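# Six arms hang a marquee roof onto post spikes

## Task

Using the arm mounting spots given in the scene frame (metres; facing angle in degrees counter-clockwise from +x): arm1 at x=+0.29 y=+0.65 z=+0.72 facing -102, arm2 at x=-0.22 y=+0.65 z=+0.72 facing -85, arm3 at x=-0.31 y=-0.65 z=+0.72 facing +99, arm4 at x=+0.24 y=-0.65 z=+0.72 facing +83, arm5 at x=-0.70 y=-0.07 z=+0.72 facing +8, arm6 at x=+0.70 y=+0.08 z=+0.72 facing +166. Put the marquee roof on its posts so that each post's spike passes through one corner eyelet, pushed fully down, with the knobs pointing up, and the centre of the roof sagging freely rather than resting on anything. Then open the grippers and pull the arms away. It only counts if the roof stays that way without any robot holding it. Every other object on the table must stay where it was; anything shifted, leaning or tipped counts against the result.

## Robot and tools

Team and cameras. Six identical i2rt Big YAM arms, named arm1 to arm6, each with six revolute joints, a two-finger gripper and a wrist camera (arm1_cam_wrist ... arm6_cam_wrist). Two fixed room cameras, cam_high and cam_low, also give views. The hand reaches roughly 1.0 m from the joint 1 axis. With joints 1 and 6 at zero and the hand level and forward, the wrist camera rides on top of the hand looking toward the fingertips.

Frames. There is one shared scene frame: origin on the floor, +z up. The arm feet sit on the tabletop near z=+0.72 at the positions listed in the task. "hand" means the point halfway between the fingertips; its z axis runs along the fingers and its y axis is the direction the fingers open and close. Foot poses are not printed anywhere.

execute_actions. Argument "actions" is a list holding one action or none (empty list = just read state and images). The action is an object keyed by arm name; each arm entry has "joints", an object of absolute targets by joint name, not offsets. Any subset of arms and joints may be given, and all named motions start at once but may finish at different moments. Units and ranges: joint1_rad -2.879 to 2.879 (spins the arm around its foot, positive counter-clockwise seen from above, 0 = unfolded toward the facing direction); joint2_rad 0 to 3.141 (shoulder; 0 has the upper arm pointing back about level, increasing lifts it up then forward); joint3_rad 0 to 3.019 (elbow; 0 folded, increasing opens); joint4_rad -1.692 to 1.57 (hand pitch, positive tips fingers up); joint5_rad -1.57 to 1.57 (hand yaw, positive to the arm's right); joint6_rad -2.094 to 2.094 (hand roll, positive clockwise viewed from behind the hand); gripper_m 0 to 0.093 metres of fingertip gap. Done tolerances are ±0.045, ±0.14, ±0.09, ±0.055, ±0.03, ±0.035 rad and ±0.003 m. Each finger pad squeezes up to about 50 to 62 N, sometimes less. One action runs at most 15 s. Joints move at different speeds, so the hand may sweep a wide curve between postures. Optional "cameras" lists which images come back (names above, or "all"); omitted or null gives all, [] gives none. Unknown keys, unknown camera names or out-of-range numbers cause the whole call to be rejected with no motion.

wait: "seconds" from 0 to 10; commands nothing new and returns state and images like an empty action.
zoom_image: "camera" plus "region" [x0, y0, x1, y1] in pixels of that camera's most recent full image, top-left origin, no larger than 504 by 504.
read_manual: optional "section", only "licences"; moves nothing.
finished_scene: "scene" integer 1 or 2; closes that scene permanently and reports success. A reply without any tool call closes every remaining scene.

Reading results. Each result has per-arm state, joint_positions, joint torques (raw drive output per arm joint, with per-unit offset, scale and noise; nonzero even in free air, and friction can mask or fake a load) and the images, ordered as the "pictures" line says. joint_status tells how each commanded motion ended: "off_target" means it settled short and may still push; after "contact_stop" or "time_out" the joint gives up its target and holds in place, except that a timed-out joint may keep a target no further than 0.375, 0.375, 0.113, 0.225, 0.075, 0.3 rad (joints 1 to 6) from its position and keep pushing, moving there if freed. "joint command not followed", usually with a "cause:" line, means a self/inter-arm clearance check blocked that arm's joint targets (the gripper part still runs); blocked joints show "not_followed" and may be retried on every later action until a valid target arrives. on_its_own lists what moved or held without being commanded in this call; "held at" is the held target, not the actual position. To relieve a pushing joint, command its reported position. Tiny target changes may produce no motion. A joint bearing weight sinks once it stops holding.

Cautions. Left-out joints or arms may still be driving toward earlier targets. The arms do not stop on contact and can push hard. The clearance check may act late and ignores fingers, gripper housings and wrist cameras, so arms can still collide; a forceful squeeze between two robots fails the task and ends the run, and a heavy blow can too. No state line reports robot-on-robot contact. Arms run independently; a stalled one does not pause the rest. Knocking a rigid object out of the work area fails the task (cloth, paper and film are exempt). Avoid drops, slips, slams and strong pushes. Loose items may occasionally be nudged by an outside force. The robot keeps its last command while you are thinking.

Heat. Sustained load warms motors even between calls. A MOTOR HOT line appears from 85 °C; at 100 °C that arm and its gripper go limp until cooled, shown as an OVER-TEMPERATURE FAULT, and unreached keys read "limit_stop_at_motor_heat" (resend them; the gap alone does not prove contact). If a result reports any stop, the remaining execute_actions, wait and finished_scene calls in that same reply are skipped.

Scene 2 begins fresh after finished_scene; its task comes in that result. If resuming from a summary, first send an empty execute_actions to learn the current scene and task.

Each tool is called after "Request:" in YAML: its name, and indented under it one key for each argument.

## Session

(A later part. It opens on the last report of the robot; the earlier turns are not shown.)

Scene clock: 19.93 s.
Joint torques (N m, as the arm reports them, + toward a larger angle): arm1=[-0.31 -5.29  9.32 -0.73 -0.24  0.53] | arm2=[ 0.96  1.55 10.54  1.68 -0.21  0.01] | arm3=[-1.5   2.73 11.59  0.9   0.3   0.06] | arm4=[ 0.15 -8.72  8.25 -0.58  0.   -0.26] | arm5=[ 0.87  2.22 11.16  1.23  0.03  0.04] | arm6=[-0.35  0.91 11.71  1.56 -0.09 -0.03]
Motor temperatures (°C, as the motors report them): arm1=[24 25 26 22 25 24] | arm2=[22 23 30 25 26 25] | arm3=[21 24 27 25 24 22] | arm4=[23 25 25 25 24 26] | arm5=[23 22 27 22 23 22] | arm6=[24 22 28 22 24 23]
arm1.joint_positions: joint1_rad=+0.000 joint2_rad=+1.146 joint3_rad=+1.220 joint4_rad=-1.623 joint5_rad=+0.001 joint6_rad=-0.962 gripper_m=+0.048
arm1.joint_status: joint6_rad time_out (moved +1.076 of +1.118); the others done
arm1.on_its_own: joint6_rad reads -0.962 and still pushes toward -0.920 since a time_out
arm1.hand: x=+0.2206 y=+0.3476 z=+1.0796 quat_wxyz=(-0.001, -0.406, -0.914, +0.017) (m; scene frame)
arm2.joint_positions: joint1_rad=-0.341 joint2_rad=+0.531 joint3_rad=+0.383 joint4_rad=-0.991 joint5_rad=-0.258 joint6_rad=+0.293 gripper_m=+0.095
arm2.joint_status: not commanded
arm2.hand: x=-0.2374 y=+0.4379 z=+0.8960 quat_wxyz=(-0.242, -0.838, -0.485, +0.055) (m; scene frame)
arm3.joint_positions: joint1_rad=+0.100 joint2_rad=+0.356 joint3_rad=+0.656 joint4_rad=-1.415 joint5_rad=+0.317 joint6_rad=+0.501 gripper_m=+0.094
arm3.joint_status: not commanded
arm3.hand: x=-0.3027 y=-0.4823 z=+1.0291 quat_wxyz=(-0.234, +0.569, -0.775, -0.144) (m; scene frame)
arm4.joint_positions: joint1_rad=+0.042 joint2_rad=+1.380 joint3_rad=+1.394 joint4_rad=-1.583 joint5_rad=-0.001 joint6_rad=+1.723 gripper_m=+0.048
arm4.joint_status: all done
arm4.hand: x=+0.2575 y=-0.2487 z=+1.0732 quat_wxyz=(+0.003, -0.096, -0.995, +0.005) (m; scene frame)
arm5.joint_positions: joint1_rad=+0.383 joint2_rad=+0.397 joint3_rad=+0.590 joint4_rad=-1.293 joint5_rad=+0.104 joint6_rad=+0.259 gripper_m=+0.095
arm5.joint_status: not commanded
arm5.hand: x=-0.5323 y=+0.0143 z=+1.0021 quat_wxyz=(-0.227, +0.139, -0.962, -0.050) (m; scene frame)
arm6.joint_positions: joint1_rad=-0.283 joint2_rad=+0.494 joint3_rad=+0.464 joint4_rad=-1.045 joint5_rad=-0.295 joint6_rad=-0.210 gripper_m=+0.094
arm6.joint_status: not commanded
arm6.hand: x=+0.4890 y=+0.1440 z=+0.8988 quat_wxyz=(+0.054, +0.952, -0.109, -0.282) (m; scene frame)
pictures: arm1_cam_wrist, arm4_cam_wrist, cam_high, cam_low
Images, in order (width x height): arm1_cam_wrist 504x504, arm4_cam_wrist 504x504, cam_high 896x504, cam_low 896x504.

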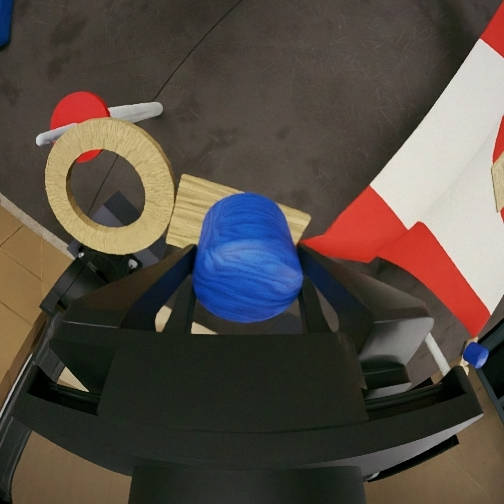

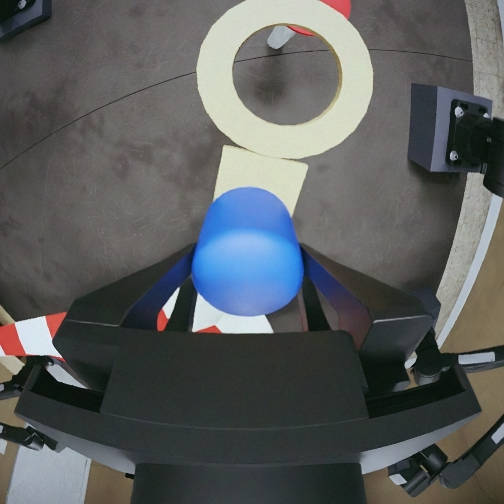

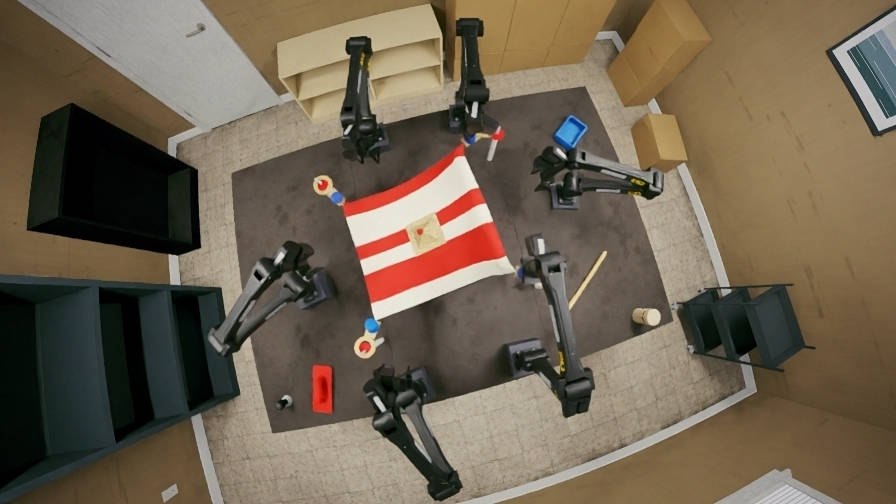

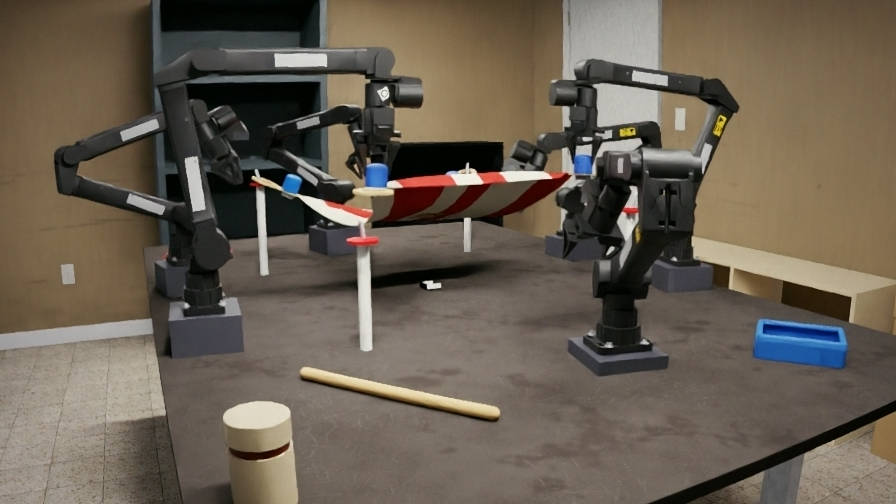

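Request:
execute_actions:
  actions:
    - {"arm1":{"joints":{"joint1_rad":0.248,"joint4_rad":-1.665,"joint6_rad":-0.962}},"arm4":{"joints":{"joint1_rad":-0.117,"joint2_rad":1.333,"joint3_rad":1.36,"joint4_rad":-1.6,"joint6_rad":1.723}}}
  cameras: ["arm1_cam_wrist","arm4_cam_wrist","cam_low","cam_high"]

Scene clock: 23.73 s.
Joint torques (N m, as the arm reports them, + toward a larger angle): arm1=[-0.52 -5.42  9.25 -1.34 -0.28  0.26] | arm2=[ 0.93  1.59 10.51  1.57 -0.22 -0.03] | arm3=[-1.49  2.69 11.59  0.89  0.3   0.06] | arm4=[ -0.49 -10.07   7.78  -0.71   0.1   -0.01] | arm5=[ 1.08  2.12 11.18  1.2   0.05  0.06] | arm6=[-0.32  0.94 11.71  1.56 -0.08 -0.03]
Motor temperatures (°C, as the motors report them): arm1=[24 25 26 22 25 24] | arm2=[22 23 30 25 26 25] | arm3=[21 24 27 25 24 22] | arm4=[23 25 25 25 24 26] | arm5=[23 22 28 22 23 22] | arm6=[24 22 28 22 24 23]
arm1.joint_positions: joint1_rad=+0.248 joint2_rad=+1.146 joint3_rad=+1.220 joint4_rad=-1.627 joint5_rad=+0.002 joint6_rad=-0.971 gripper_m=+0.048
arm1.joint_status: all done
arm1.hand: x=+0.2978 y=+0.3403 z=+1.0792 quat_wxyz=(-0.001, -0.285, -0.958, +0.015) (m; scene frame)
arm2.joint_positions: joint1_rad=-0.341 joint2_rad=+0.531 joint3_rad=+0.383 joint4_rad=-0.991 joint5_rad=-0.258 joint6_rad=+0.293 gripper_m=+0.095
arm2.joint_status: not commanded
arm2.hand: x=-0.2374 y=+0.4379 z=+0.8960 quat_wxyz=(-0.242, -0.838, -0.485, +0.055) (m; scene frame)
arm3.joint_positions: joint1_rad=+0.100 joint2_rad=+0.356 joint3_rad=+0.656 joint4_rad=-1.415 joint5_rad=+0.317 joint6_rad=+0.501 gripper_m=+0.094
arm3.joint_status: not commanded
arm3.hand: x=-0.3027 y=-0.4823 z=+1.0291 quat_wxyz=(-0.234, +0.569, -0.775, -0.144) (m; scene frame)
arm4.joint_positions: joint1_rad=-0.121 joint2_rad=+1.365 joint3_rad=+1.369 joint4_rad=-1.583 joint5_rad=-0.006 joint6_rad=+1.729 gripper_m=+0.048
arm4.joint_status: all done
arm4.hand: x=+0.3198 y=-0.2647 z=+1.0693 quat_wxyz=(+0.005, -0.180, -0.984, +0.009) (m; scene frame)
arm5.joint_positions: joint1_rad=+0.383 joint2_rad=+0.397 joint3_rad=+0.590 joint4_rad=-1.293 joint5_rad=+0.104 joint6_rad=+0.259 gripper_m=+0.095
arm5.joint_status: not commanded
arm5.hand: x=-0.5323 y=+0.0143 z=+1.0021 quat_wxyz=(-0.227, +0.139, -0.962, -0.050) (m; scene frame)
arm6.joint_positions: joint1_rad=-0.283 joint2_rad=+0.494 joint3_rad=+0.464 joint4_rad=-1.045 joint5_rad=-0.295 joint6_rad=-0.210 gripper_m=+0.094
arm6.joint_status: not commanded
arm6.hand: x=+0.4890 y=+0.1440 z=+0.8988 quat_wxyz=(+0.054, +0.952, -0.109, -0.282) (m; scene frame)
pictures: arm1_cam_wrist, arm4_cam_wrist, cam_high, cam_low
Images, in order (width x height): arm1_cam_wrist 504x504, arm4_cam_wrist 504x504, cam_high 896x504, cam_low 896x504.

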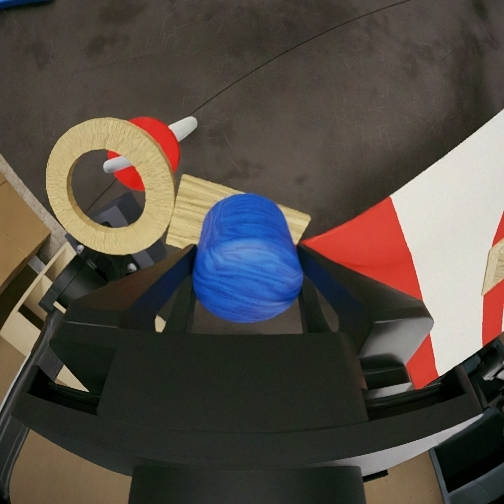

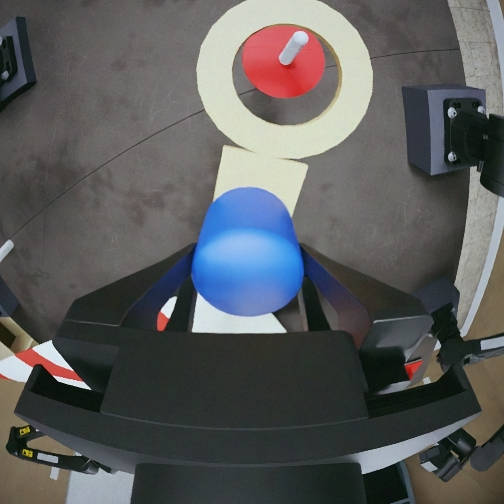

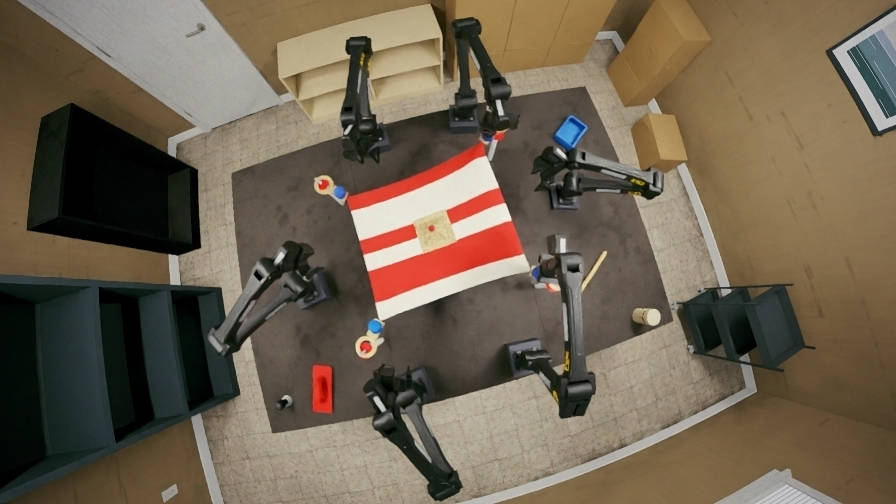

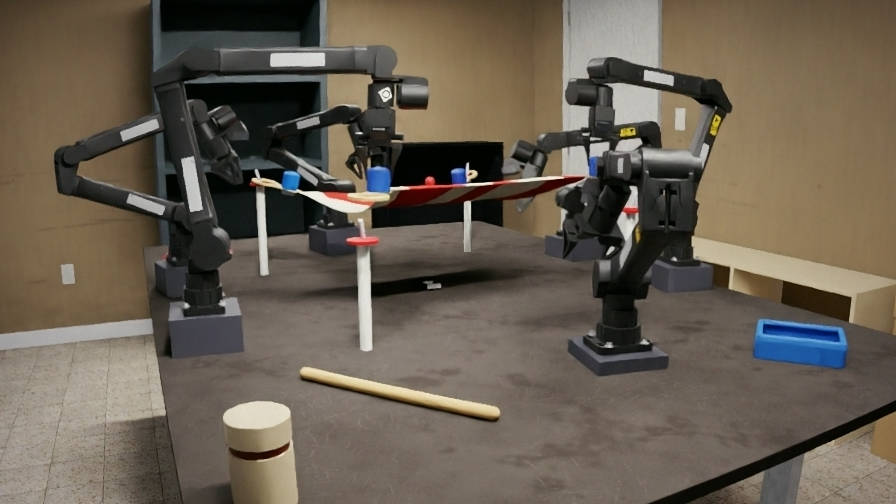

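Request:
zoom_image:
  camera: "arm1_cam_wrist"
  region: [30, 90, 220, 270]

Request:
zoom_image:
  camera: "arm4_cam_wrist"
  region: [190, 0, 390, 170]

Region (30, 90, 220, 270) of arm1_cam_wrist's 504x504 image, scaled by 2.653, with more detail than that image has; it fills the top 477 rows of this view, and the rest is white.

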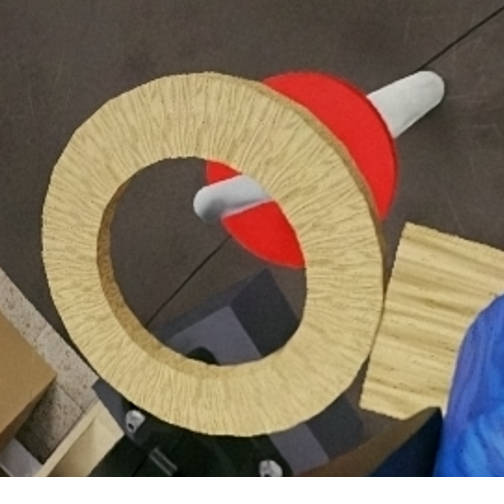

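Region (190, 0, 390, 170) of arm4_cam_wrist's 504x504 image, scaled by 2.520, with more detail than that image has; it fills the top 428 rows of this view, and the rest is white.

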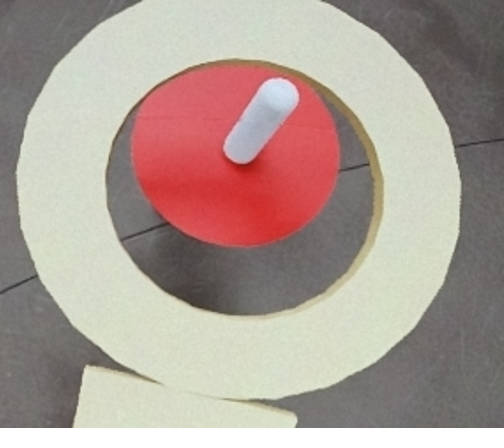

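Request:
execute_actions:
  actions:
    - {"arm1":{"joints":{"joint1_rad":0.283}},"arm4":{"joints":{"joint1_rad":-0.165,"joint2_rad":1.29,"joint3_rad":1.322}}}
  cameras: ["arm1_cam_wrist","arm4_cam_wrist","cam_low"]

Scene clock: 26.63 s.
Joint torques (N m, as the arm reports them, + toward a larger angle): arm1=[ 0.41 -5.54  9.35 -1.34 -0.32  0.25] | arm2=[ 0.96  1.53 10.41  1.67 -0.22 -0.02] | arm3=[-1.51  2.7  11.59  0.9   0.3   0.06] | arm4=[-1.25 -7.88  8.06 -0.65  0.2  -0.07] | arm5=[ 0.96  2.13 11.17  1.3   0.04  0.04] | arm6=[-0.34  0.92 11.7   1.56 -0.08 -0.03]
Motor temperatures (°C, as the motors report them): arm1=[24 25 26 22 25 24] | arm2=[22 23 30 25 26 25] | arm3=[21 24 28 25 24 22] | arm4=[23 25 25 25 24 26] | arm5=[23 22 28 22 23 22] | arm6=[24 22 29 22 24 23]
arm1.joint_positions: joint1_rad=+0.273 joint2_rad=+1.146 joint3_rad=+1.220 joint4_rad=-1.627 joint5_rad=+0.003 joint6_rad=-0.971 gripper_m=+0.048
arm1.joint_status: all done
arm1.hand: x=+0.3055 y=+0.3406 z=+1.0791 quat_wxyz=(+0.000, -0.273, -0.962, +0.015) (m; scene frame)
arm2.joint_positions: joint1_rad=-0.341 joint2_rad=+0.531 joint3_rad=+0.383 joint4_rad=-0.991 joint5_rad=-0.258 joint6_rad=+0.293 gripper_m=+0.095
arm2.joint_status: not commanded
arm2.hand: x=-0.2374 y=+0.4379 z=+0.8960 quat_wxyz=(-0.242, -0.838, -0.485, +0.055) (m; scene frame)
arm3.joint_positions: joint1_rad=+0.100 joint2_rad=+0.356 joint3_rad=+0.656 joint4_rad=-1.415 joint5_rad=+0.317 joint6_rad=+0.501 gripper_m=+0.094
arm3.joint_status: not commanded
arm3.hand: x=-0.3027 y=-0.4823 z=+1.0291 quat_wxyz=(-0.234, +0.569, -0.775, -0.144) (m; scene frame)
arm4.joint_positions: joint1_rad=-0.153 joint2_rad=+1.314 joint3_rad=+1.329 joint4_rad=-1.583 joint5_rad=-0.009 joint6_rad=+1.729 gripper_m=+0.048
arm4.joint_status: all done
arm4.hand: x=+0.3273 y=-0.2836 z=+1.0726 quat_wxyz=(+0.006, -0.195, -0.981, +0.004) (m; scene frame)
arm5.joint_positions: joint1_rad=+0.383 joint2_rad=+0.397 joint3_rad=+0.590 joint4_rad=-1.293 joint5_rad=+0.104 joint6_rad=+0.259 gripper_m=+0.095
arm5.joint_status: not commanded
arm5.hand: x=-0.5323 y=+0.0143 z=+1.0021 quat_wxyz=(-0.227, +0.139, -0.962, -0.050) (m; scene frame)
arm6.joint_positions: joint1_rad=-0.283 joint2_rad=+0.494 joint3_rad=+0.464 joint4_rad=-1.045 joint5_rad=-0.295 joint6_rad=-0.210 gripper_m=+0.094
arm6.joint_status: not commanded
arm6.hand: x=+0.4890 y=+0.1440 z=+0.8988 quat_wxyz=(+0.054, +0.952, -0.109, -0.282) (m; scene frame)
pictures: arm1_cam_wrist, arm4_cam_wrist, cam_low
Images, in order (width x height): arm1_cam_wrist 504x504, arm4_cam_wrist 504x504, cam_low 896x504.

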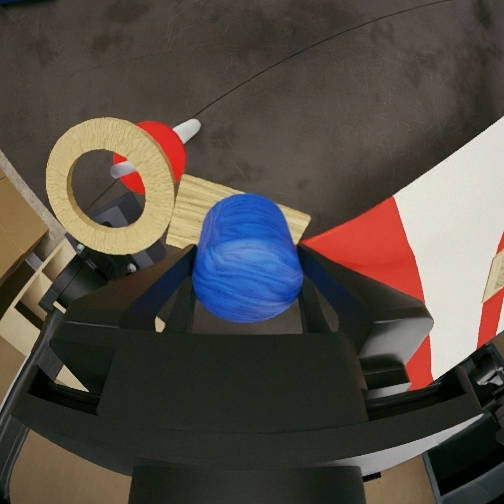

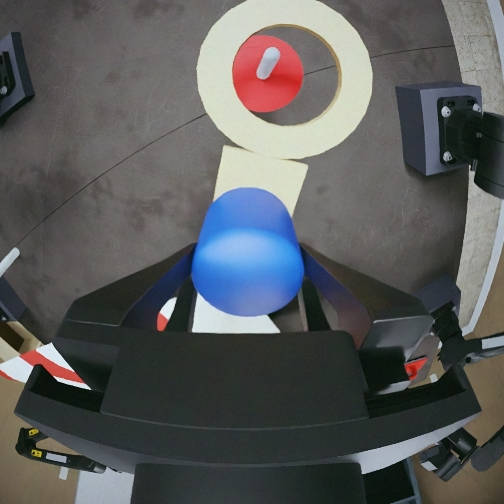

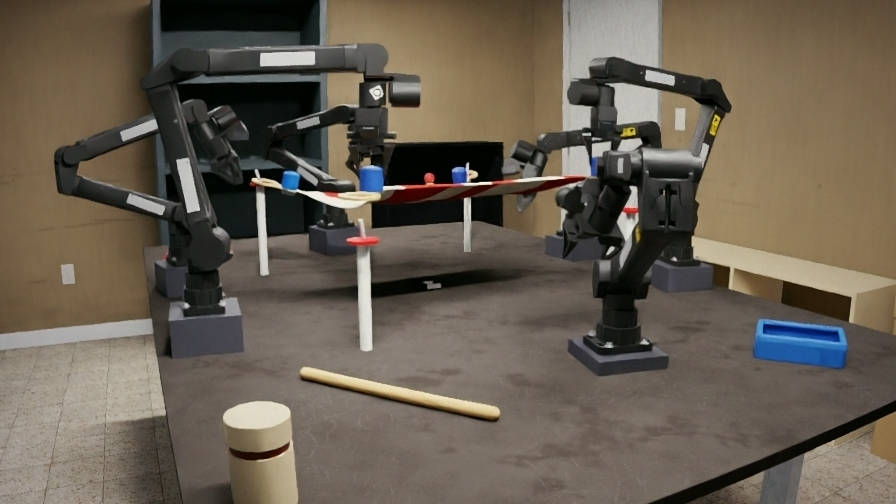

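Request:
zoom_image:
  camera: "arm4_cam_wrist"
  region: [190, 0, 390, 170]

Request:
zoom_image:
  camera: "arm1_cam_wrist"
  region: [30, 90, 220, 270]

Region (190, 0, 390, 170) of arm4_cam_wrist's 504x504 image, scaled by 2.520, with more detail than that image has; it fills the top 428 rows of this view, and the rest is white.

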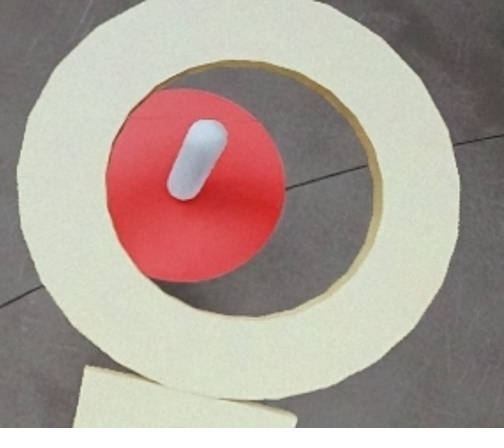

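Region (30, 90, 220, 270) of arm1_cam_wrist's 504x504 image, scaled by 2.653, with more detail than that image has; it fills the top 477 rows of this view, and the rest is white.

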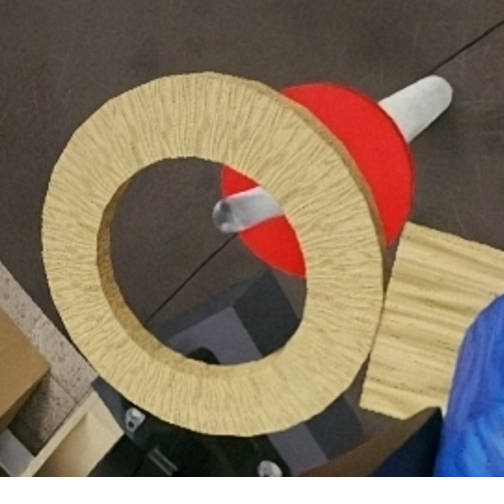

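Request:
execute_actions:
  actions:
    - {"arm1":{"joints":{"joint3_rad":1.085,"joint4_rad":-1.505}},"arm4":{"joints":{"joint1_rad":-0.19,"joint2_rad":1.335,"joint3_rad":1.21,"joint4_rad":-1.448}}}
  cameras: ["arm1_cam_wrist","arm4_cam_wrist","cam_low"]

Scene clock: 29.50 s.
Joint torques (N m, as the arm reports them, + toward a larger angle): arm1=[ 0.44 -5.93  9.04 -0.29 -0.34  0.25] | arm2=[ 0.96  1.45 10.48  1.77 -0.23  0.  ] | arm3=[-1.51  2.69 11.58  0.89  0.3   0.06] | arm4=[-1.61 -8.66  8.29 -0.01  0.34 -0.08] | arm5=[ 0.95  2.28 11.1   1.26  0.04  0.05] | arm6=[-0.31  0.92 11.71  1.56 -0.09 -0.03]
Motor temperatures (°C, as the motors report them): arm1=[24 25 26 22 25 24] | arm2=[22 23 31 25 26 25] | arm3=[21 24 28 25 24 22] | arm4=[23 25 25 25 24 26] | arm5=[23 22 28 22 23 22] | arm6=[24 22 29 22 24 23]
arm1.joint_positions: joint1_rad=+0.273 joint2_rad=+1.152 joint3_rad=+1.094 joint4_rad=-1.498 joint5_rad=+0.003 joint6_rad=-0.971 gripper_m=+0.048
arm1.joint_status: all done
arm1.hand: x=+0.3052 y=+0.3380 z=+1.0296 quat_wxyz=(+0.000, -0.273, -0.962, +0.014) (m; scene frame)
arm2.joint_positions: joint1_rad=-0.341 joint2_rad=+0.531 joint3_rad=+0.383 joint4_rad=-0.991 joint5_rad=-0.258 joint6_rad=+0.293 gripper_m=+0.095
arm2.joint_status: not commanded
arm2.hand: x=-0.2374 y=+0.4379 z=+0.8960 quat_wxyz=(-0.242, -0.838, -0.485, +0.055) (m; scene frame)
arm3.joint_positions: joint1_rad=+0.100 joint2_rad=+0.356 joint3_rad=+0.656 joint4_rad=-1.415 joint5_rad=+0.317 joint6_rad=+0.501 gripper_m=+0.094
arm3.joint_status: not commanded
arm3.hand: x=-0.3027 y=-0.4823 z=+1.0291 quat_wxyz=(-0.234, +0.569, -0.775, -0.144) (m; scene frame)
arm4.joint_positions: joint1_rad=-0.174 joint2_rad=+1.346 joint3_rad=+1.214 joint4_rad=-1.443 joint5_rad=-0.011 joint6_rad=+1.729 gripper_m=+0.048
arm4.joint_status: all done
arm4.hand: x=+0.3361 y=-0.2785 z=+1.0172 quat_wxyz=(+0.007, -0.205, -0.979, +0.007) (m; scene frame)
arm5.joint_positions: joint1_rad=+0.383 joint2_rad=+0.397 joint3_rad=+0.590 joint4_rad=-1.293 joint5_rad=+0.104 joint6_rad=+0.259 gripper_m=+0.095
arm5.joint_status: not commanded
arm5.hand: x=-0.5323 y=+0.0143 z=+1.0021 quat_wxyz=(-0.227, +0.139, -0.962, -0.050) (m; scene frame)
arm6.joint_positions: joint1_rad=-0.283 joint2_rad=+0.494 joint3_rad=+0.464 joint4_rad=-1.045 joint5_rad=-0.295 joint6_rad=-0.210 gripper_m=+0.094
arm6.joint_status: not commanded
arm6.hand: x=+0.4890 y=+0.1440 z=+0.8988 quat_wxyz=(+0.054, +0.952, -0.109, -0.282) (m; scene frame)
pictures: arm1_cam_wrist, arm4_cam_wrist, cam_low
Images, in order (width x height): arm1_cam_wrist 504x504, arm4_cam_wrist 504x504, cam_low 896x504.

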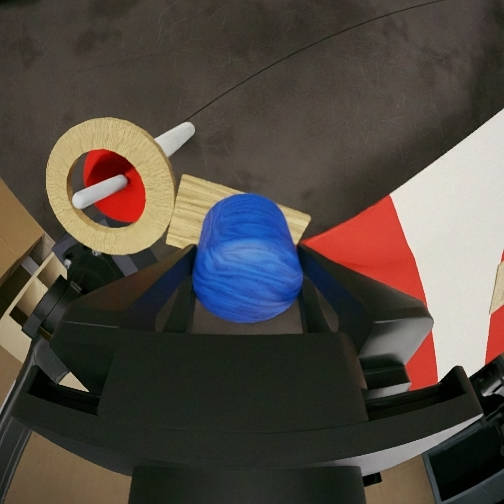

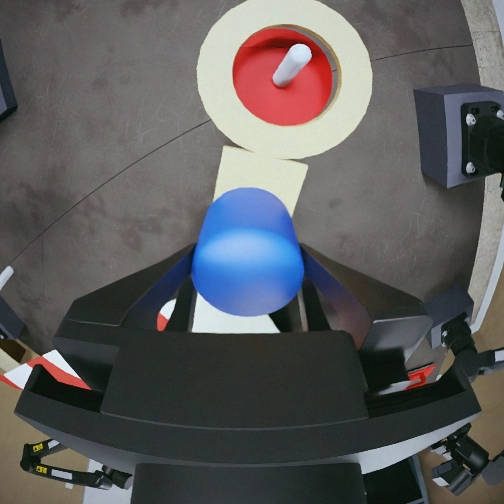

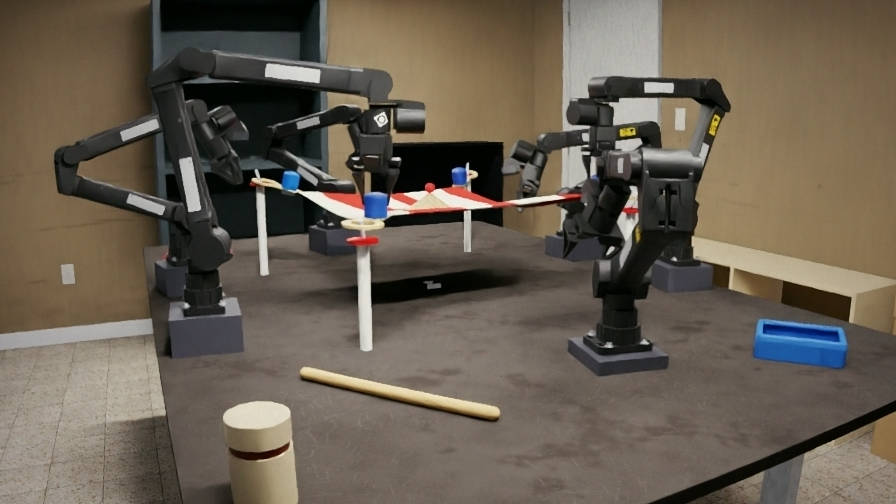

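Request:
zoom_image:
  camera: "arm4_cam_wrist"
  region: [190, 0, 390, 170]

Request:
zoom_image:
  camera: "arm1_cam_wrist"
  region: [30, 90, 220, 270]

Request:
zoom_image:
  camera: "cam_low"
  region: [300, 160, 460, 270]

Region (190, 0, 390, 170) of arm4_cam_wrist's 504x504 image, scaled by 2.520, with more detail than that image has; it fills the top 428 rows of this view, and the rest is white.

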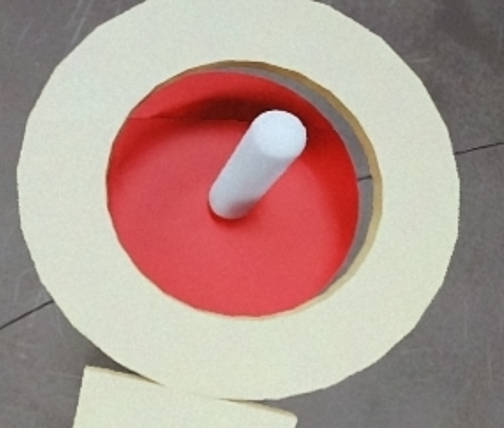

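Region (30, 90, 220, 270) of arm1_cam_wrist's 504x504 image, scaled by 2.653, with more detail than that image has; it fills the top 477 rows of this view, and the rest is white.

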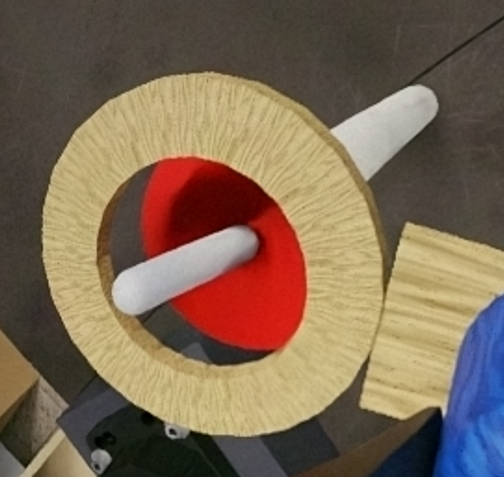

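Region (300, 160, 460, 270) of cam_low's 896x504 image, scaled by 3.150, with more detail than that image has; it fills the top 346 rows of this view, and the rest is white.

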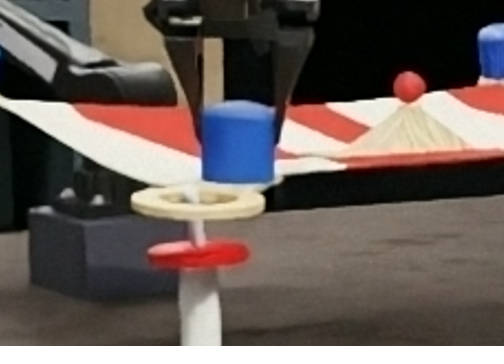

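Request:
execute_actions:
  actions:
    - {"arm1":{"joints":{"joint3_rad":1.028,"joint4_rad":-1.46}},"arm4":{"joints":{"joint3_rad":1.15,"joint4_rad":-1.386}}}
  cameras: ["arm1_cam_wrist","arm4_cam_wrist","cam_low"]

Scene clock: 31.47 s.
Joint torques (N m, as the arm reports them, + toward a larger angle): arm1=[ 0.57 -5.85  8.97 -0.44 -0.33  0.21] | arm2=[ 0.99  1.34 10.47  1.69 -0.23  0.01] | arm3=[-1.49  2.67 11.59  0.89  0.3   0.06] | arm4=[-2.11 -8.08  7.75 -0.05  0.32 -0.01] | arm5=[ 0.88  2.11 11.17  1.24  0.04  0.05] | arm6=[-0.31  0.91 11.71  1.56 -0.08 -0.03]
Motor temperatures (°C, as the motors report them): arm1=[24 25 26 22 25 24] | arm2=[22 23 31 25 26 25] | arm3=[21 24 28 25 24 22] | arm4=[23 25 25 25 24 26] | arm5=[23 22 28 22 23 22] | arm6=[24 22 29 22 24 23]
arm1.joint_positions: joint1_rad=+0.273 joint2_rad=+1.151 joint3_rad=+1.040 joint4_rad=-1.451 joint5_rad=+0.003 joint6_rad=-0.971 gripper_m=+0.048
arm1.joint_status: all done
arm1.hand: x=+0.3049 y=+0.3412 z=+1.0093 quat_wxyz=(+0.001, -0.273, -0.962, +0.011) (m; scene frame)
arm2.joint_positions: joint1_rad=-0.341 joint2_rad=+0.531 joint3_rad=+0.383 joint4_rad=-0.991 joint5_rad=-0.258 joint6_rad=+0.293 gripper_m=+0.095
arm2.joint_status: not commanded
arm2.hand: x=-0.2374 y=+0.4379 z=+0.8960 quat_wxyz=(-0.242, -0.838, -0.485, +0.055) (m; scene frame)
arm3.joint_positions: joint1_rad=+0.100 joint2_rad=+0.356 joint3_rad=+0.656 joint4_rad=-1.415 joint5_rad=+0.317 joint6_rad=+0.501 gripper_m=+0.094
arm3.joint_status: not commanded
arm3.hand: x=-0.3027 y=-0.4823 z=+1.0291 quat_wxyz=(-0.234, +0.569, -0.775, -0.144) (m; scene frame)
arm4.joint_positions: joint1_rad=-0.174 joint2_rad=+1.346 joint3_rad=+1.156 joint4_rad=-1.379 joint5_rad=-0.011 joint6_rad=+1.729 gripper_m=+0.048
arm4.joint_status: all done
arm4.hand: x=+0.3354 y=-0.2808 z=+0.9953 quat_wxyz=(+0.007, -0.205, -0.979, +0.004) (m; scene frame)
arm5.joint_positions: joint1_rad=+0.383 joint2_rad=+0.397 joint3_rad=+0.590 joint4_rad=-1.293 joint5_rad=+0.104 joint6_rad=+0.259 gripper_m=+0.095
arm5.joint_status: not commanded
arm5.hand: x=-0.5323 y=+0.0143 z=+1.0021 quat_wxyz=(-0.227, +0.139, -0.962, -0.050) (m; scene frame)
arm6.joint_positions: joint1_rad=-0.283 joint2_rad=+0.494 joint3_rad=+0.464 joint4_rad=-1.045 joint5_rad=-0.295 joint6_rad=-0.210 gripper_m=+0.094
arm6.joint_status: not commanded
arm6.hand: x=+0.4890 y=+0.1440 z=+0.8988 quat_wxyz=(+0.054, +0.952, -0.109, -0.282) (m; scene frame)
pictures: arm1_cam_wrist, arm4_cam_wrist, cam_low
Images, in order (width x height): arm1_cam_wrist 504x504, arm4_cam_wrist 504x504, cam_low 896x504.

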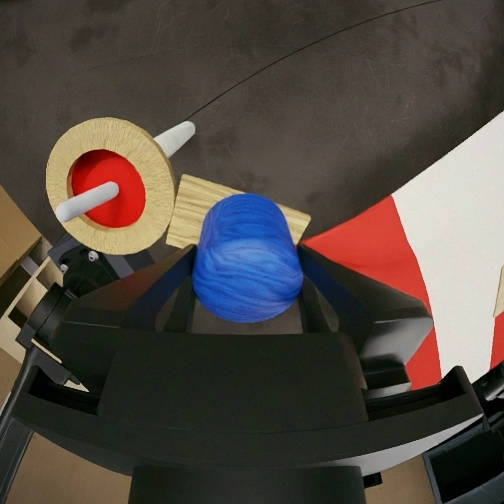

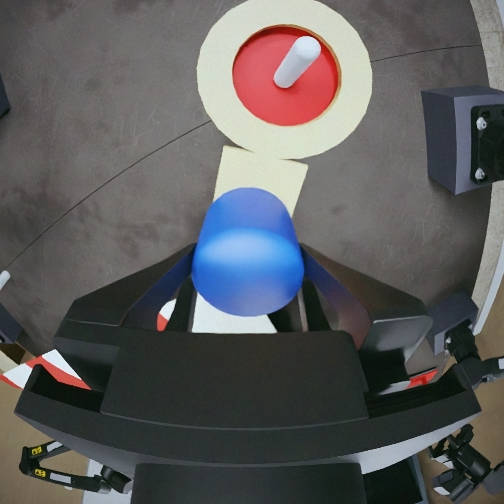

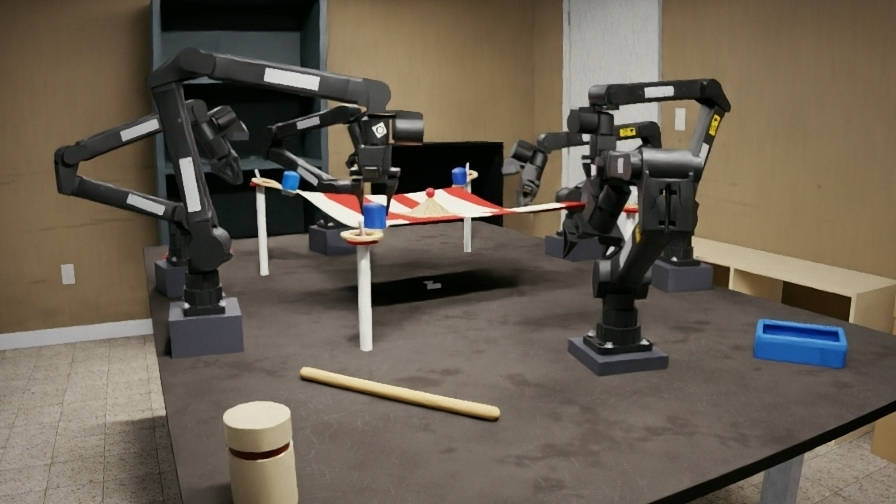

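Request:
zoom_image:
  camera: "cam_low"
  region: [300, 160, 460, 270]

Request:
zoom_image:
  camera: "cam_low"
  region: [540, 150, 700, 260]

Region (300, 160, 460, 270) of cam_low's 896x504 image, scaled by 3.150, with more detail than that image has; it fills the top 346 rows of this view, and the rest is white.

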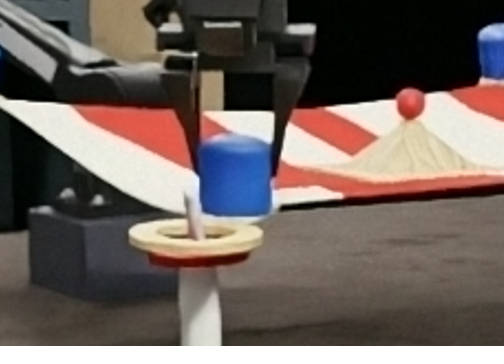

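Region (540, 150, 700, 260) of cam_low's 896x504 image, scaled by 3.150, with more detail than that image has; it fills the top 346 rows of this view, and the rest is white.

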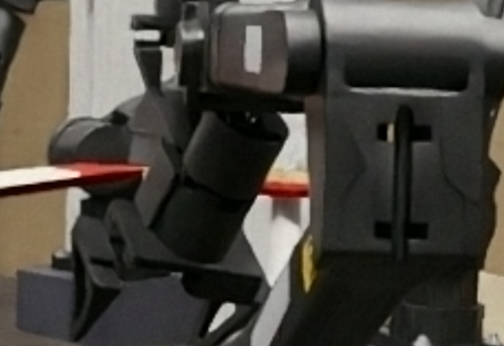

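Request:
execute_actions:
  actions:
    - {"arm1":{"joints":{"gripper_m":0.093}},"arm4":{"joints":{"gripper_m":0.093}}}
  cameras: ["arm1_cam_wrist","arm4_cam_wrist","cam_low","cam_high"]

Scene clock: 32.53 s.
Joint torques (N m, as the arm reports them, + toward a larger angle): arm1=[ 0.66 -5.66  8.93 -0.25 -0.37  0.24] | arm2=[ 1.21  1.67 10.49  1.77 -0.23  0.01] | arm3=[-1.5   2.65 11.58  0.88  0.31  0.06] | arm4=[-1.16 -7.57  7.83 -0.25  0.02 -0.05] | arm5=[ 0.98  2.17 11.08  1.26  0.04  0.05] | arm6=[-0.34  0.96 11.71  1.55 -0.09 -0.03]
Motor temperatures (°C, as the motors report them): arm1=[24 25 26 22 25 24] | arm2=[22 23 31 25 26 25] | arm3=[21 24 28 25 24 22] | arm4=[23 25 25 25 24 26] | arm5=[23 22 28 22 23 22] | arm6=[24 22 29 22 24 23]
arm1.joint_positions: joint1_rad=+0.273 joint2_rad=+1.150 joint3_rad=+1.040 joint4_rad=-1.451 joint5_rad=+0.004 joint6_rad=-0.971 gripper_m=+0.093
arm1.joint_status: all done
arm1.hand: x=+0.3048 y=+0.3412 z=+1.0094 quat_wxyz=(+0.001, -0.273, -0.962, +0.011) (m; scene frame)
arm2.joint_positions: joint1_rad=-0.341 joint2_rad=+0.531 joint3_rad=+0.383 joint4_rad=-0.991 joint5_rad=-0.258 joint6_rad=+0.293 gripper_m=+0.095
arm2.joint_status: not commanded
arm2.hand: x=-0.2374 y=+0.4379 z=+0.8960 quat_wxyz=(-0.242, -0.838, -0.485, +0.055) (m; scene frame)
arm3.joint_positions: joint1_rad=+0.100 joint2_rad=+0.356 joint3_rad=+0.656 joint4_rad=-1.415 joint5_rad=+0.317 joint6_rad=+0.501 gripper_m=+0.094
arm3.joint_status: not commanded
arm3.hand: x=-0.3027 y=-0.4823 z=+1.0291 quat_wxyz=(-0.234, +0.569, -0.775, -0.144) (m; scene frame)
arm4.joint_positions: joint1_rad=-0.181 joint2_rad=+1.346 joint3_rad=+1.156 joint4_rad=-1.379 joint5_rad=-0.003 joint6_rad=+1.729 gripper_m=+0.093
arm4.joint_status: all done
arm4.hand: x=+0.3396 y=-0.2820 z=+0.9953 quat_wxyz=(+0.003, -0.209, -0.978, +0.004) (m; scene frame)
arm5.joint_positions: joint1_rad=+0.383 joint2_rad=+0.397 joint3_rad=+0.590 joint4_rad=-1.293 joint5_rad=+0.104 joint6_rad=+0.259 gripper_m=+0.095
arm5.joint_status: not commanded
arm5.hand: x=-0.5323 y=+0.0143 z=+1.0021 quat_wxyz=(-0.227, +0.139, -0.962, -0.050) (m; scene frame)
arm6.joint_positions: joint1_rad=-0.283 joint2_rad=+0.494 joint3_rad=+0.464 joint4_rad=-1.045 joint5_rad=-0.295 joint6_rad=-0.210 gripper_m=+0.094
arm6.joint_status: not commanded
arm6.hand: x=+0.4890 y=+0.1440 z=+0.8988 quat_wxyz=(+0.054, +0.952, -0.109, -0.282) (m; scene frame)
pictures: arm1_cam_wrist, arm4_cam_wrist, cam_high, cam_low
Images, in order (width x height): arm1_cam_wrist 504x504, arm4_cam_wrist 504x504, cam_high 896x504, cam_low 896x504.

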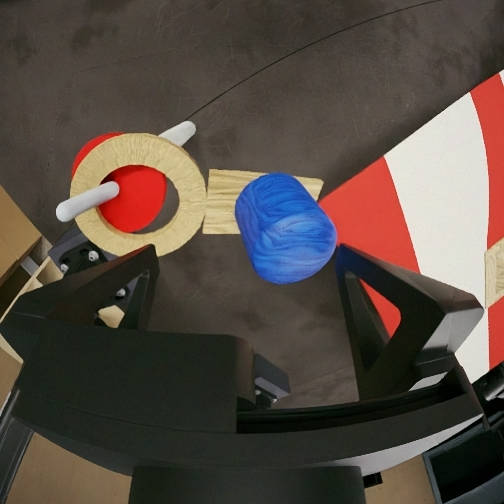

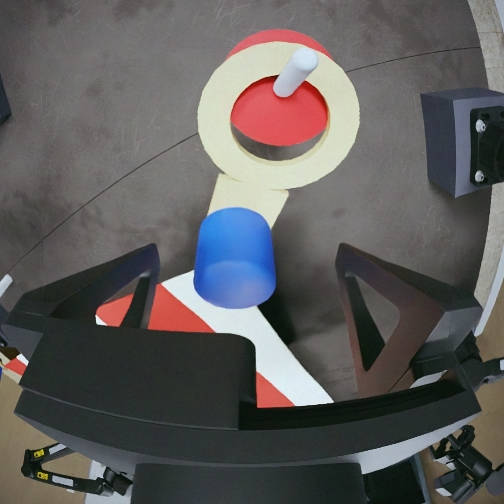

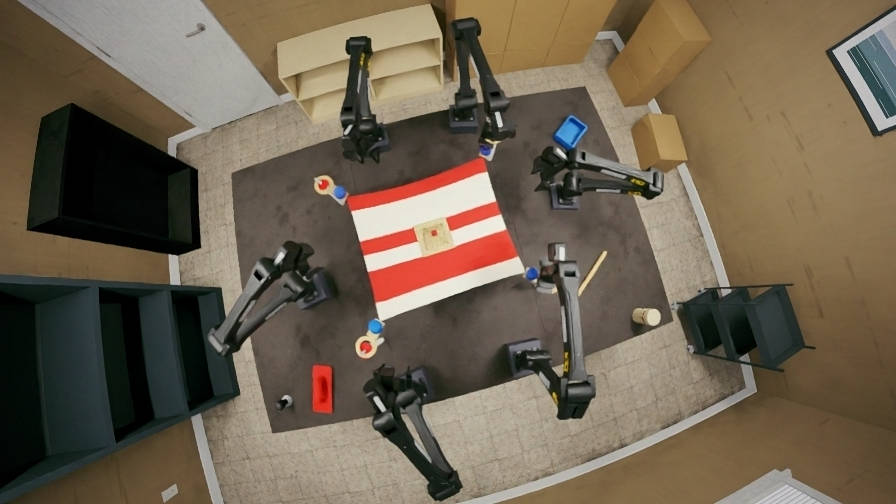

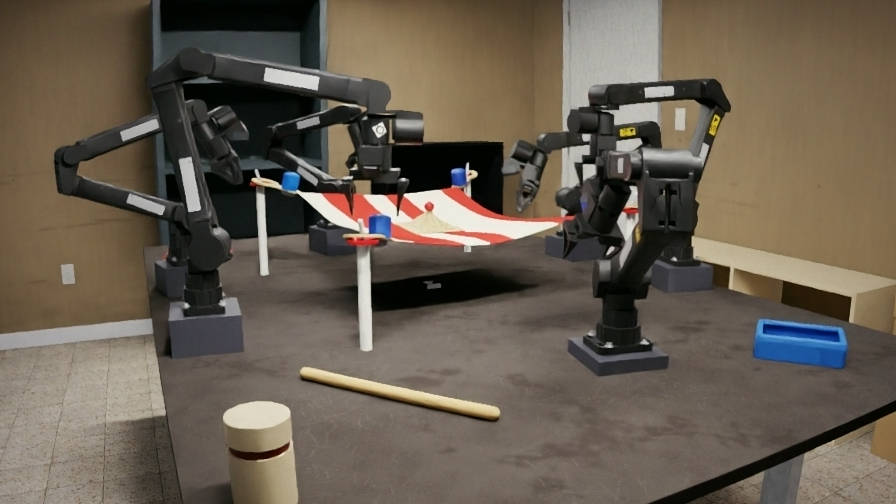

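Request:
execute_actions:
  actions:
    - {"arm1":{"joints":{"joint2_rad":0.5,"joint3_rad":1.3}},"arm4":{"joints":{"joint2_rad":0.55,"joint3_rad":1.4,"joint4_rad":-1.66}}}
  cameras: ["arm2_cam_wrist","arm3_cam_wrist","cam_low","cam_high"]

Scene clock: 34.97 s.
Joint torques (N m, as the arm reports them, + toward a larger angle): arm1=[ 0.55  3.24  8.91  0.95 -0.33  0.29] | arm2=[ 0.59  1.04 10.48  1.6  -0.22 -0.01] | arm3=[-1.49  2.67 11.6   0.88  0.31  0.06] | arm4=[-1.27  4.74  8.73  1.44  0.05 -0.14] | arm5=[ 1.    2.16 11.13  1.26  0.04  0.05] | arm6=[-0.35  0.93 11.71  1.55 -0.08 -0.04]
Motor temperatures (°C, as the motors report them): arm1=[24 25 26 22 25 24] | arm2=[22 23 31 25 26 25] | arm3=[21 24 28 25 24 22] | arm4=[23 25 25 25 24 26] | arm5=[23 22 28 22 23 22] | arm6=[24 22 29 22 24 23]
arm1.joint_positions: joint1_rad=+0.273 joint2_rad=+0.503 joint3_rad=+1.292 joint4_rad=-1.451 joint5_rad=+0.004 joint6_rad=-0.971 gripper_m=+0.093
arm1.joint_status: all done
arm1.hand: x=+0.3005 y=+0.4697 z=+1.2843 quat_wxyz=(-0.137, -0.244, -0.862, +0.422) (m; scene frame)
arm2.joint_positions: joint1_rad=-0.341 joint2_rad=+0.531 joint3_rad=+0.383 joint4_rad=-0.991 joint5_rad=-0.258 joint6_rad=+0.293 gripper_m=+0.095
arm2.joint_status: not commanded
arm2.hand: x=-0.2374 y=+0.4379 z=+0.8960 quat_wxyz=(-0.242, -0.838, -0.485, +0.055) (m; scene frame)
arm3.joint_positions: joint1_rad=+0.100 joint2_rad=+0.356 joint3_rad=+0.656 joint4_rad=-1.415 joint5_rad=+0.317 joint6_rad=+0.501 gripper_m=+0.094
arm3.joint_status: not commanded
arm3.hand: x=-0.3027 y=-0.4823 z=+1.0291 quat_wxyz=(-0.234, +0.569, -0.775, -0.144) (m; scene frame)
arm4.joint_positions: joint1_rad=-0.181 joint2_rad=+0.538 joint3_rad=+1.379 joint4_rad=-1.657 joint5_rad=-0.002 joint6_rad=+1.729 gripper_m=+0.093
arm4.joint_status: all done
arm4.hand: x=+0.2829 y=-0.4961 z=+1.2893 quat_wxyz=(-0.017, -0.195, -0.911, -0.363) (m; scene frame)
arm5.joint_positions: joint1_rad=+0.383 joint2_rad=+0.397 joint3_rad=+0.590 joint4_rad=-1.293 joint5_rad=+0.104 joint6_rad=+0.259 gripper_m=+0.095
arm5.joint_status: not commanded
arm5.hand: x=-0.5323 y=+0.0143 z=+1.0021 quat_wxyz=(-0.227, +0.139, -0.962, -0.050) (m; scene frame)
arm6.joint_positions: joint1_rad=-0.283 joint2_rad=+0.494 joint3_rad=+0.464 joint4_rad=-1.045 joint5_rad=-0.295 joint6_rad=-0.210 gripper_m=+0.094
arm6.joint_status: not commanded
arm6.hand: x=+0.4890 y=+0.1440 z=+0.8988 quat_wxyz=(+0.054, +0.952, -0.109, -0.282) (m; scene frame)
pictures: arm2_cam_wrist, arm3_cam_wrist, cam_high, cam_low
Images, in order (width x height): arm2_cam_wrist 504x504, arm3_cam_wrist 504x504, cam_high 896x504, cam_low 896x504.

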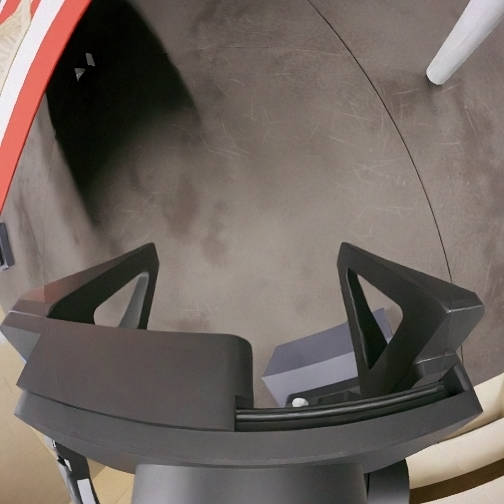

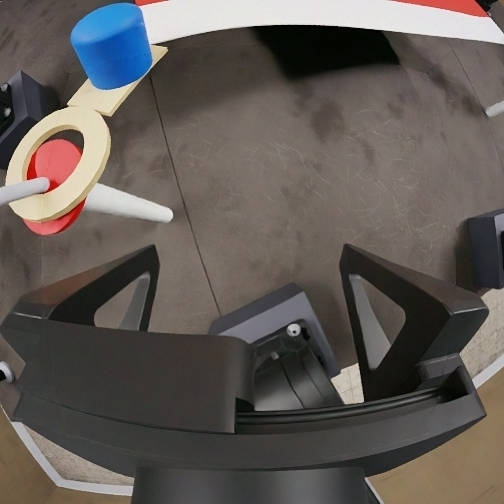

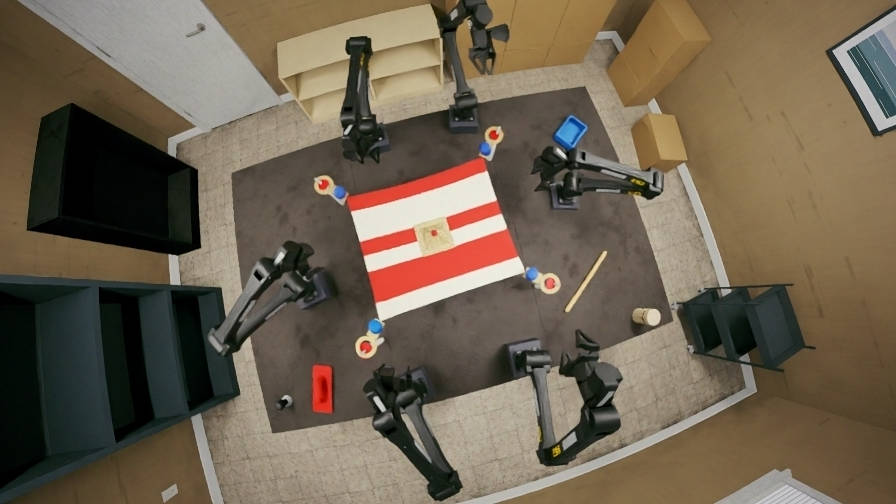

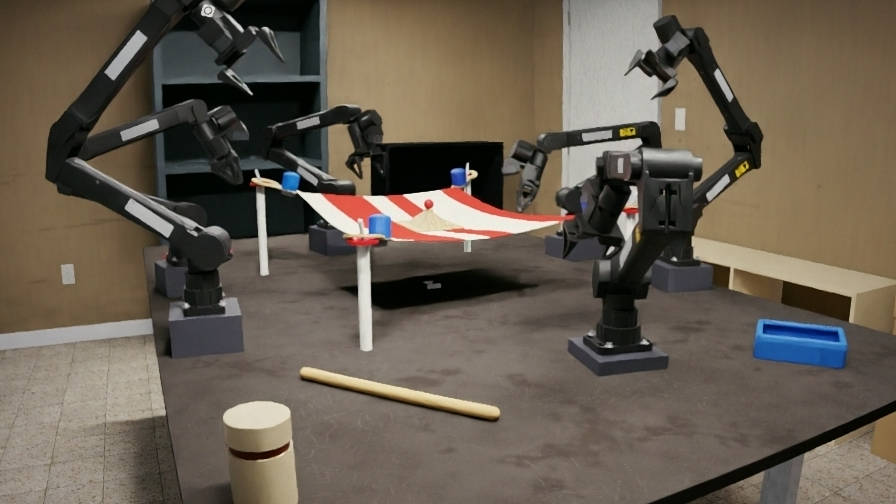

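Checking every eyelet up close.

Request:
zoom_image:
  camera: "cam_low"
  region: [240, 155, 500, 265]

Request:
zoom_image:
  camera: "cam_high"
  region: [300, 110, 580, 370]

Request:
zoom_image:
  camera: "arm3_cam_wrist"
  region: [0, 0, 200, 250]

Region (240, 155, 500, 265) of cam_low's 896x504 image, scaled by 1.938, with more detail than that image has; it fills the top 213 rows of this view, and the rest is white.

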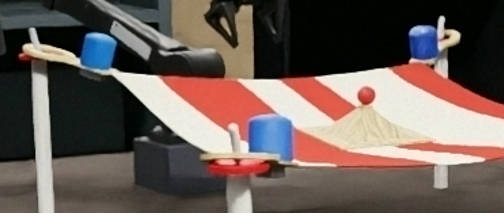

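Region (300, 110, 580, 370) of cam_high's 896x504 image, scaled by 1.800, with more detail than that image has; it fills the top 468 rows of this view, and the rest is white.

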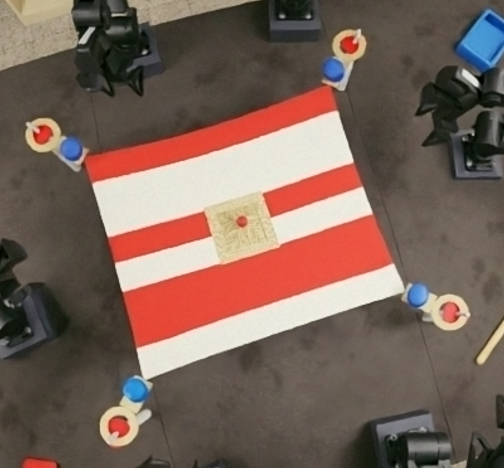

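Region (0, 0, 200, 250) of arm3_cam_wrist's 504x504 image, scaled by 2.016, with more detail than that image has; it fills the left 403 columns of this view, and the rest is white.

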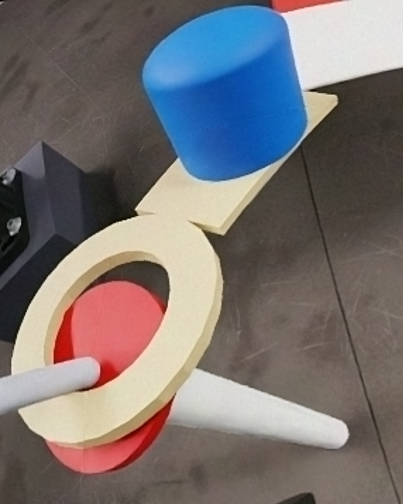

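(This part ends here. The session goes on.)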